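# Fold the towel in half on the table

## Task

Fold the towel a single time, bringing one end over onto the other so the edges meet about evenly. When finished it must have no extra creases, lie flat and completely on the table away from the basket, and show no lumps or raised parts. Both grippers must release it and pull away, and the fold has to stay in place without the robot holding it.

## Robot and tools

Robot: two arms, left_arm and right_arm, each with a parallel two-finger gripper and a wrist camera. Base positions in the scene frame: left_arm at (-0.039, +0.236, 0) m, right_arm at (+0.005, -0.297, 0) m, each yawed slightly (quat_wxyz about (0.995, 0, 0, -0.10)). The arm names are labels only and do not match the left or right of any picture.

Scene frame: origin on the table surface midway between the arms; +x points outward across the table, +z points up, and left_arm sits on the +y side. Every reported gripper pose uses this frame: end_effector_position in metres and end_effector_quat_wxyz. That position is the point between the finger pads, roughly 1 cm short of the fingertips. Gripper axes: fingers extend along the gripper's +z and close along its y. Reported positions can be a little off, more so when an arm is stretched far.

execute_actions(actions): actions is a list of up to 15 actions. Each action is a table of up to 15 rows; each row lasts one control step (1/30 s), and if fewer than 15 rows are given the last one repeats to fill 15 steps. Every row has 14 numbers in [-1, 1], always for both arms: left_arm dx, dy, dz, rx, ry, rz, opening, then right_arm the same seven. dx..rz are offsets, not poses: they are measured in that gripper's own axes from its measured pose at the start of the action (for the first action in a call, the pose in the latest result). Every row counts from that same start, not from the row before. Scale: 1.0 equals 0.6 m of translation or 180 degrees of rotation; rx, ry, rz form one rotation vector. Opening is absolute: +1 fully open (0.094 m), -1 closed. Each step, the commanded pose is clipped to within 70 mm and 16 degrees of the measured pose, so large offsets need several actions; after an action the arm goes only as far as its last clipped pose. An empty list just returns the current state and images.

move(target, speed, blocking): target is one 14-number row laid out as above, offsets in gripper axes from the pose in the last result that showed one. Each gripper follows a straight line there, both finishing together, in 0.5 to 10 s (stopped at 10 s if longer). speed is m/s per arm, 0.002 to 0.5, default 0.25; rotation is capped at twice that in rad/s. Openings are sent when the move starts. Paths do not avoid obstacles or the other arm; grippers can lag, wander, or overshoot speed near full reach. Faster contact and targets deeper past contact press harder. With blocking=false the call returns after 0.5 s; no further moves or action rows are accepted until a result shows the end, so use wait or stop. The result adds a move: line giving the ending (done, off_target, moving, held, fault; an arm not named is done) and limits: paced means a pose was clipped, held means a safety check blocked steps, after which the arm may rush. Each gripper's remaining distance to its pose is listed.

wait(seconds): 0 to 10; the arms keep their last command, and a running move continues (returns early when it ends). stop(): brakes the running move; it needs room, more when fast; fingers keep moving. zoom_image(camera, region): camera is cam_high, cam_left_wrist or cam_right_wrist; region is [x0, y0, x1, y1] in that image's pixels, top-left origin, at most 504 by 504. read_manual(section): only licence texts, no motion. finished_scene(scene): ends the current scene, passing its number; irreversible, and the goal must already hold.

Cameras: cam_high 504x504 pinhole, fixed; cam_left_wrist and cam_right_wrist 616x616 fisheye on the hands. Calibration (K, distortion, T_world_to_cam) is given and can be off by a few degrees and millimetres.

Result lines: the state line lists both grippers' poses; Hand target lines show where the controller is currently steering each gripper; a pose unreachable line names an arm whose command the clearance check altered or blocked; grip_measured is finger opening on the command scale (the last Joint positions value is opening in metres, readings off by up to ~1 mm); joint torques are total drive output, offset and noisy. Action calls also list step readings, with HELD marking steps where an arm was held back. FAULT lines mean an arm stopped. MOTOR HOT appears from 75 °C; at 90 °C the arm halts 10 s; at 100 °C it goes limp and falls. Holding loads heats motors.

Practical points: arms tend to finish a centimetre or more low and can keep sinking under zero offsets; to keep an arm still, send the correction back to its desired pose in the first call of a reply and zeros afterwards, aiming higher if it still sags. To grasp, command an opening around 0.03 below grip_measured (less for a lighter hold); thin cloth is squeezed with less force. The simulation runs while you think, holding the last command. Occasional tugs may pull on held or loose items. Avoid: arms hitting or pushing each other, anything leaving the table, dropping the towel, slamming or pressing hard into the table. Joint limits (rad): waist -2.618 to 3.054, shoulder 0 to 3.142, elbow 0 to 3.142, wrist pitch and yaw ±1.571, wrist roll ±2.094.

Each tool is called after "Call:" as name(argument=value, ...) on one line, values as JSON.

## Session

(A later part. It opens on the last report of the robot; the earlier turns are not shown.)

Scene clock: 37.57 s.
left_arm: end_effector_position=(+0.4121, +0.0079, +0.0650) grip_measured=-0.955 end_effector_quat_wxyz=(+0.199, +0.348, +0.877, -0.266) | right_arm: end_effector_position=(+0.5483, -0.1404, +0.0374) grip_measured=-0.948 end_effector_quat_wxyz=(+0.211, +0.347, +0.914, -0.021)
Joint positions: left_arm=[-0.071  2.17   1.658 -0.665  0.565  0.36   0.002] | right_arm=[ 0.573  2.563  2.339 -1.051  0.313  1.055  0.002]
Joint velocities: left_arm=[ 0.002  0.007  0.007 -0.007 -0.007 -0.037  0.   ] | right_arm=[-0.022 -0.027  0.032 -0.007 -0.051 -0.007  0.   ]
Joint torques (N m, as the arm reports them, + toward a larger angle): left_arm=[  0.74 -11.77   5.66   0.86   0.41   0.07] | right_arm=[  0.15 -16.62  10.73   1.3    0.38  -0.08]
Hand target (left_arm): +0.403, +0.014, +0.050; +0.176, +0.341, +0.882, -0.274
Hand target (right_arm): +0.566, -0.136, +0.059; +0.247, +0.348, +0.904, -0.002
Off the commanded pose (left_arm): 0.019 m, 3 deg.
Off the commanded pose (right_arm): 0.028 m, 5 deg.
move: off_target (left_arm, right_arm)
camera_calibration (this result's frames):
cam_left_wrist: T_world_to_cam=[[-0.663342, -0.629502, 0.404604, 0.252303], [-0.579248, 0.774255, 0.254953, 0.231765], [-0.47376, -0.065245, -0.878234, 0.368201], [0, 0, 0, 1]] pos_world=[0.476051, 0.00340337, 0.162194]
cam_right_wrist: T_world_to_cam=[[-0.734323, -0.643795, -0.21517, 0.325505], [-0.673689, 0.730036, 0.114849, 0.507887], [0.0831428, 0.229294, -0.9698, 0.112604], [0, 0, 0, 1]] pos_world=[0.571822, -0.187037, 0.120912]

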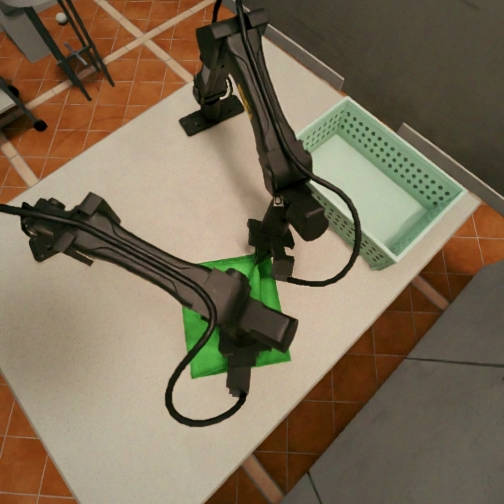

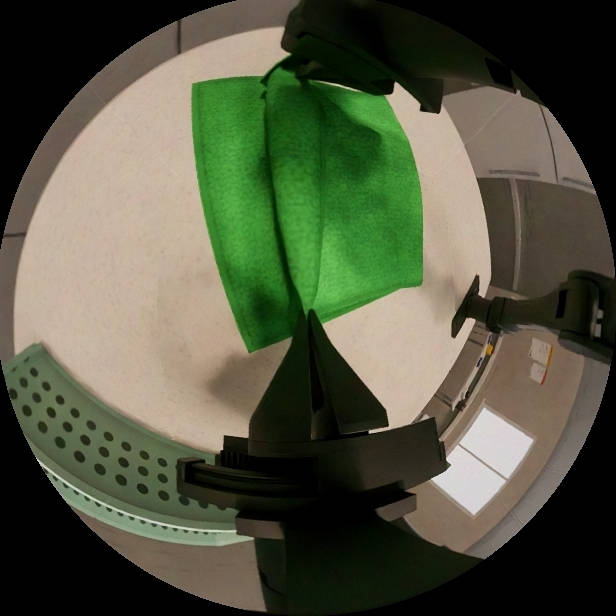

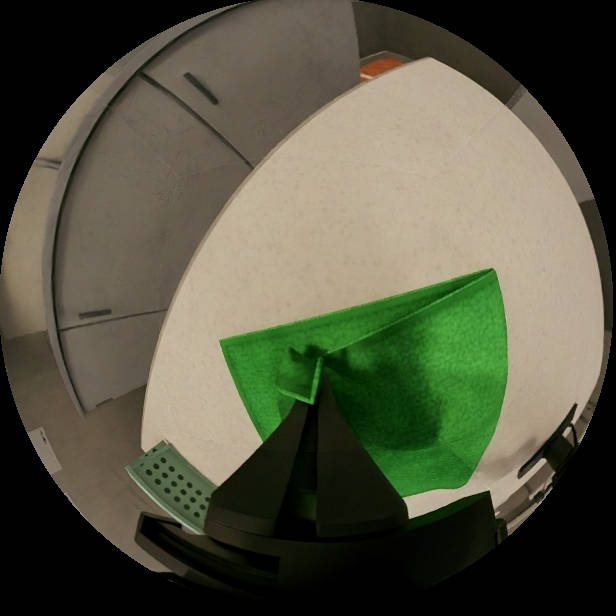

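Call:
execute_actions(actions=[[[0.02,0,0.02,0,0,0,-0.6,-0.03,0.025,-0.02,-0.015,-0.02,0,-0.6]],[[0,0,0,0,0,0,0.2,-0.03,0.025,-0.02,-0.015,-0.02,0,0.2]]])

Scene clock: 39.60 s.
left_arm: end_effector_position=(+0.4106, +0.0084, +0.0545) grip_measured=+0.197 end_effector_quat_wxyz=(+0.204, +0.347, +0.876, -0.265) | right_arm: end_effector_position=(+0.5543, -0.1415, +0.0405) grip_measured=+0.198 end_effector_quat_wxyz=(+0.225, +0.336, +0.914, -0.024)
Joint positions: left_arm=[-0.071  2.168  1.606 -0.603  0.565  0.356  0.056] | right_arm=[ 0.573  2.563  2.34  -1.028  0.332  1.027  0.056]
Joint velocities: left_arm=[ 0.012 -0.002 -0.012  0.022 -0.037 -0.081  0.   ] | right_arm=[ 0.007 -0.002  0.012 -0.007 -0.037 -0.081 -0.001]
Joint torques (N m, as the arm reports them, + toward a larger angle): left_arm=[  0.   -12.88   8.02   1.     0.25  -0.01] | right_arm=[  0.14 -16.59  10.35   1.19   0.37  -0.02]
Hand target (left_arm): +0.411, +0.008, +0.054; +0.204, +0.347, +0.876, -0.265
Hand target (right_arm): +0.567, -0.138, +0.059; +0.255, +0.335, +0.907, -0.011
Off the commanded pose (left_arm): 0.000 m, 0 deg.
Off the commanded pose (right_arm): 0.024 m, 4 deg.
Step readings (end_effector_position; steps 1 to 15: 1st action; 16 to 30: 2nd action):
0: left_arm (+0.4121, +0.0076, +0.0652) | right_arm (+0.5486, -0.1403, +0.0378)
1: left_arm (+0.4125, +0.0075, +0.0640) | right_arm (+0.5486, -0.1403, +0.0378)
2: left_arm (+0.4126, +0.0075, +0.0627) | right_arm (+0.5490, -0.1405, +0.0380)
4: left_arm (+0.4105, +0.0082, +0.0577) | right_arm (+0.5498, -0.1409, +0.0384)
8: left_arm (+0.4076, +0.0092, +0.0532) | right_arm (+0.5509, -0.1409, +0.0389)
15: left_arm (+0.4106, +0.0084, +0.0545) | right_arm (+0.5514, -0.1410, +0.0391)
16: left_arm (+0.4106, +0.0084, +0.0545) | right_arm (+0.5517, -0.1412, +0.0393)
17: left_arm (+0.4106, +0.0084, +0.0545) | right_arm (+0.5522, -0.1413, +0.0395)
19: left_arm (+0.4106, +0.0084, +0.0545) | right_arm (+0.5531, -0.1414, +0.0399)
23: left_arm (+0.4106, +0.0084, +0.0545) | right_arm (+0.5539, -0.1415, +0.0403)
30: end_effector_position above
camera_calibration (this result's frames):
cam_left_wrist: T_world_to_cam=[[-0.665786, -0.62984, 0.400039, 0.257111], [-0.584056, 0.773571, 0.245901, 0.235658], [-0.464336, -0.0699279, -0.882894, 0.354734], [0, 0, 0, 1]] pos_world=[0.473534, 0.00444609, 0.15239]
cam_right_wrist: T_world_to_cam=[[-0.716311, -0.662226, -0.219897, 0.317419], [-0.690296, 0.718555, 0.0846801, 0.521228], [0.10193, 0.212451, -0.971841, 0.102634], [0, 0, 0, 1]] pos_world=[0.576711, -0.186132, 0.125406]

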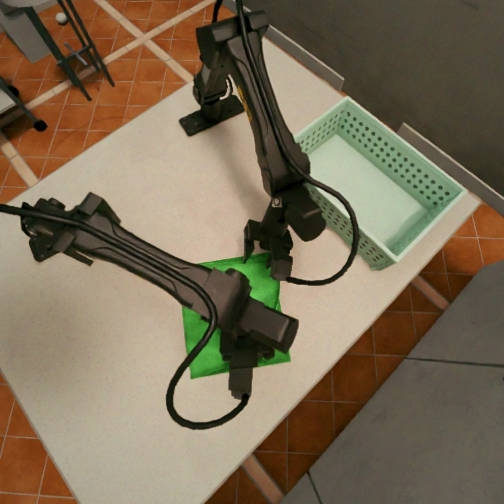

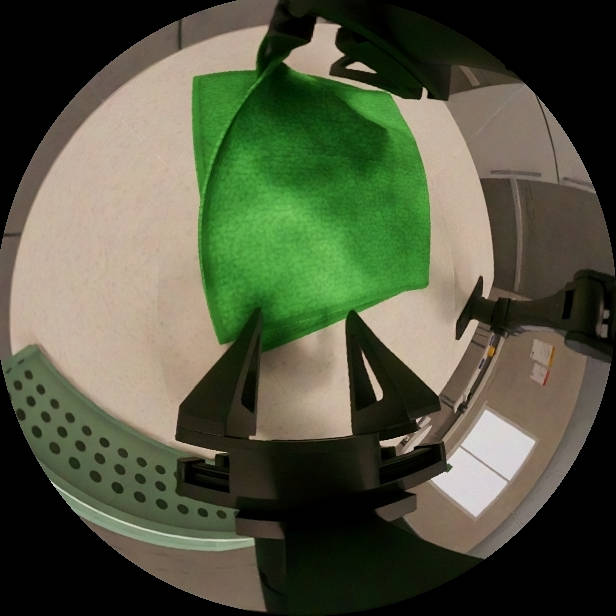

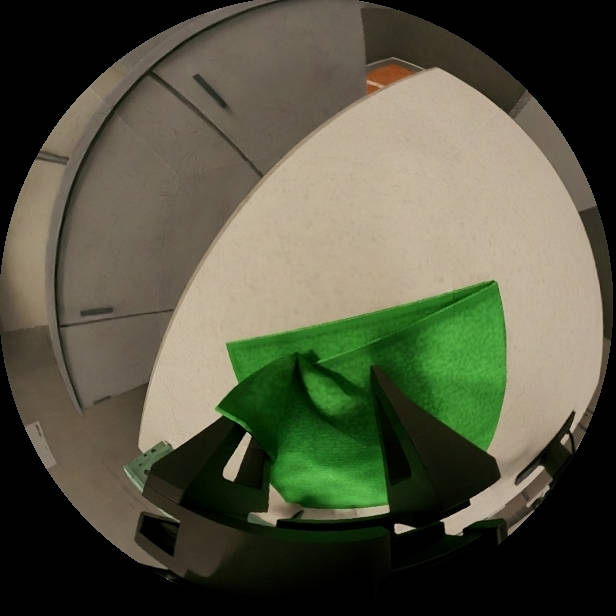

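Call:
move(target=[0.145,-0.15,-0.25,-0.05,0.05,0,0.2,-0.09,0.06,-0.11,-0.06,-0.05,0,0.9], speed=0.2)

Call:
move(target=[0,0,0,0,0,0,0.2,0.08,-0.5,-0.3,0,0,-0.1,0.9], speed=0.3)

Scene clock: 42.53 s.
left_arm: end_effector_position=(+0.2711, +0.0811, +0.1615) grip_measured=+0.197 end_effector_quat_wxyz=(+0.183, +0.352, +0.902, -0.169) | right_arm: end_effector_position=(+0.5807, -0.1324, +0.1037) grip_measured=+0.898 end_effector_quat_wxyz=(+0.300, +0.310, +0.902, +0.027)
Joint positions: left_arm=[-0.071  1.521  1.286 -0.983  0.367  0.398  0.056] | right_arm=[ 0.573  2.47   2.34  -0.92   0.34   0.948  0.089]
Joint velocities: left_arm=[ 0.002  0.007 -0.002 -0.051 -0.081 -0.051 -0.   ] | right_arm=[-0.007  0.012  0.002  0.066 -0.022 -0.022 -0.   ]
Joint torques (N m, as the arm reports them, + toward a larger angle): left_arm=[ 0.36 -7.49  5.62  0.69  0.13  0.06] | right_arm=[ -0.02 -18.67   7.73   1.51   0.34  -0.05]
Hand target (left_arm): +0.260, +0.087, +0.152; +0.161, +0.350, +0.907, -0.168
Hand target (right_arm): +0.586, -0.133, +0.127; +0.326, +0.310, +0.892, +0.037
Off the commanded pose (left_arm): 0.014 m, 3 deg.
Off the commanded pose (right_arm): 0.024 m, 3 deg.
move: off_target (left_arm, right_arm)
camera_calibration (this result's frames):
cam_left_wrist: T_world_to_cam=[[-0.64642, -0.720411, 0.251295, 0.193314], [-0.618943, 0.687719, 0.379411, 0.0664708], [-0.446152, 0.0897215, -0.890448, 0.372809], [0, 0, 0, 1]] pos_world=[0.332433, 0.0601032, 0.258169]
cam_right_wrist: T_world_to_cam=[[-0.620787, -0.696963, -0.35898, 0.310556], [-0.741146, 0.671012, -0.0211058, 0.561701], [0.255589, 0.252954, -0.933107, 0.0716093], [0, 0, 0, 1]] pos_world=[0.590789, -0.178576, 0.190158]

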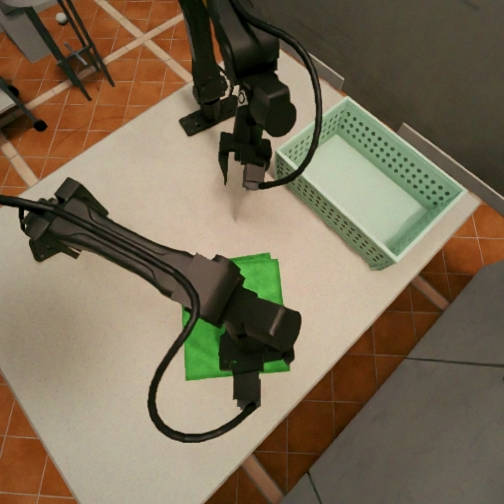

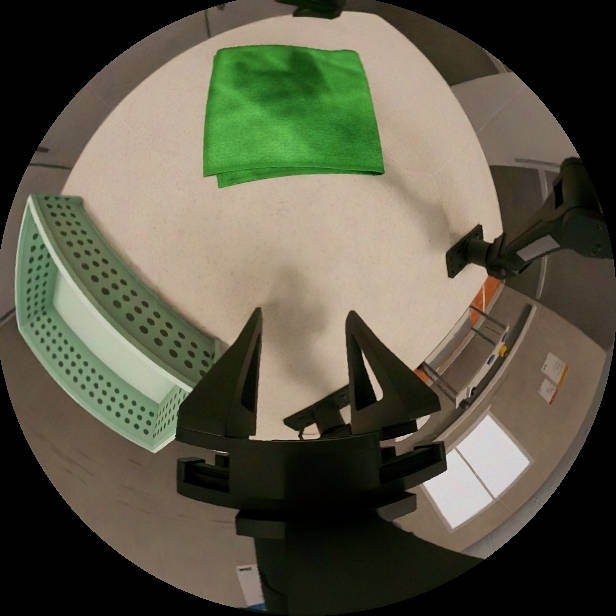

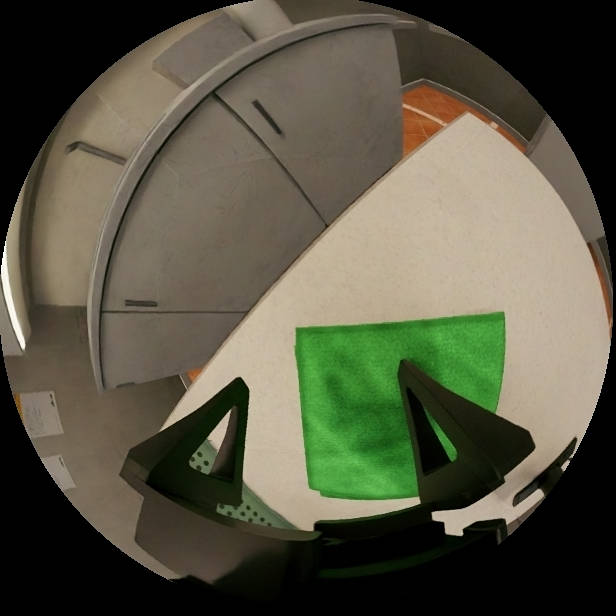

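Scene clock: 44.43 s.
left_arm: end_effector_position=(+0.2711, +0.0811, +0.1615) grip_measured=+0.197 end_effector_quat_wxyz=(+0.183, +0.352, +0.902, -0.169) | right_arm: end_effector_position=(+0.2935, -0.3200, +0.1552) grip_measured=+0.898 end_effector_quat_wxyz=(+0.306, +0.167, +0.937, -0.013)
Joint positions: left_arm=[-0.071  1.521  1.286 -0.983  0.367  0.398  0.056] | right_arm=[ 0.19   1.075  0.861 -0.745  0.123  0.309  0.089]
Joint velocities: left_arm=[-0.017  0.022 -0.017 -0.037 -0.007 -0.066 -0.001] | right_arm=[-0.007  0.012  0.002 -0.037 -0.037  0.051 -0.   ]
Joint torques (N m, as the arm reports them, + toward a larger angle): left_arm=[ 0.01 -6.95  8.27  0.93  0.18  0.  ] | right_arm=[-0.8  -4.35  6.23  1.38  0.06 -0.05]
Hand target (left_arm): +0.271, +0.081, +0.161; +0.183, +0.352, +0.902, -0.169
Hand target (right_arm): +0.287, -0.322, +0.151; +0.299, +0.167, +0.939, -0.015
Off the commanded pose (left_arm): 0.000 m, 0 deg.
Off the commanded pose (right_arm): 0.007 m, 1 deg.
move: done
camera_calibration (this result's frames):
cam_left_wrist: T_world_to_cam=[[-0.64642, -0.720411, 0.251295, 0.193314], [-0.618943, 0.687719, 0.379411, 0.0664708], [-0.446152, 0.0897215, -0.890448, 0.372809], [0, 0, 0, 1]] pos_world=[0.332433, 0.0601032, 0.258169]
cam_right_wrist: T_world_to_cam=[[-0.425457, -0.879285, -0.214115, -0.118092], [-0.88764, 0.451549, -0.0905482, 0.459329], [0.176301, 0.151533, -0.972603, 0.237433], [0, 0, 0, 1]] pos_world=[0.315616, -0.347225, 0.247234]

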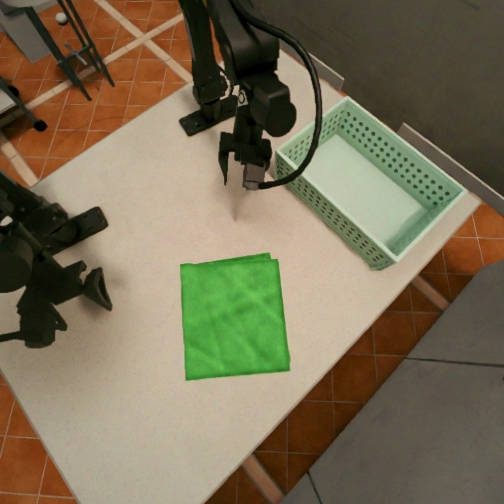

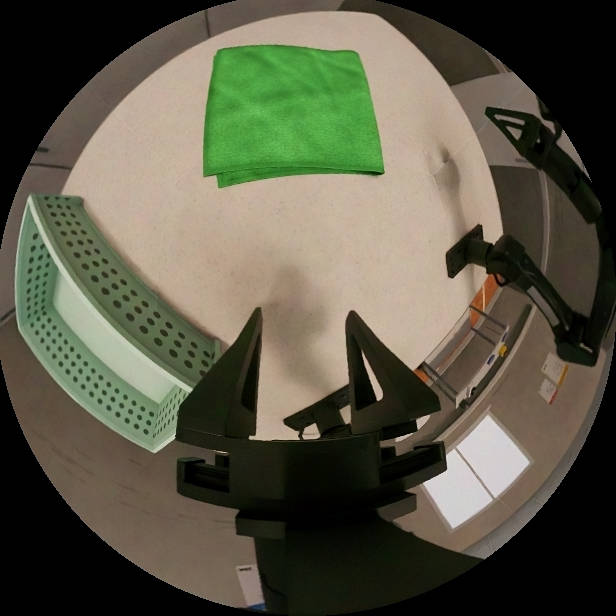

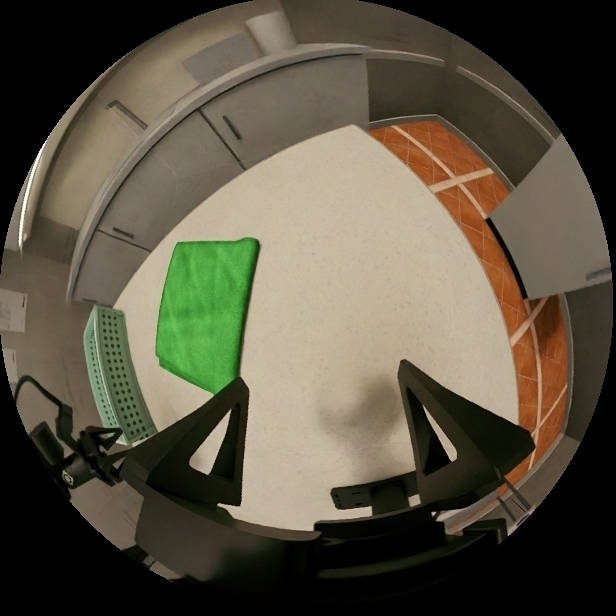

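Call:
zoom_image(camera="cam_right_wrist", region=[130,220,300,400])

Call:
zoom_image(camera="cam_high", region=[160,240,320,400])

Region (130, 220, 300, 400) of cam_right_wrist's 616x616 image, scaled by 2.800, with more detail than that image has.

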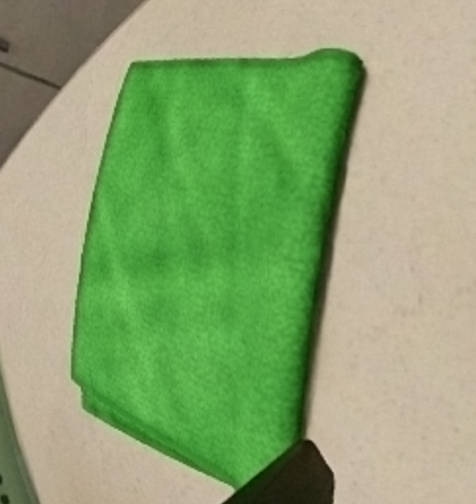

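Region (160, 240, 320, 400) of cam_high's 504x504 image, scaled by 3.150, with more detail than that image has.

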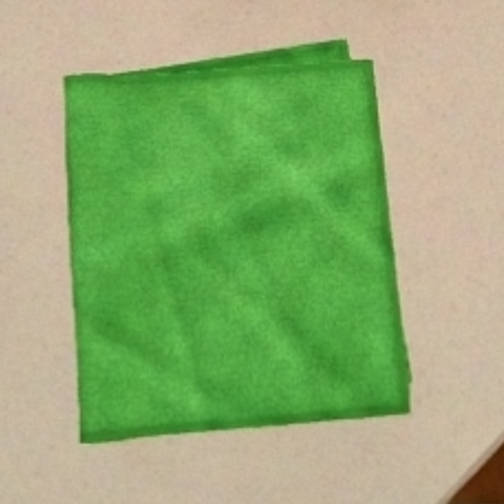

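Call:
finished_scene(scene=1)

The scene is finished: the task was done.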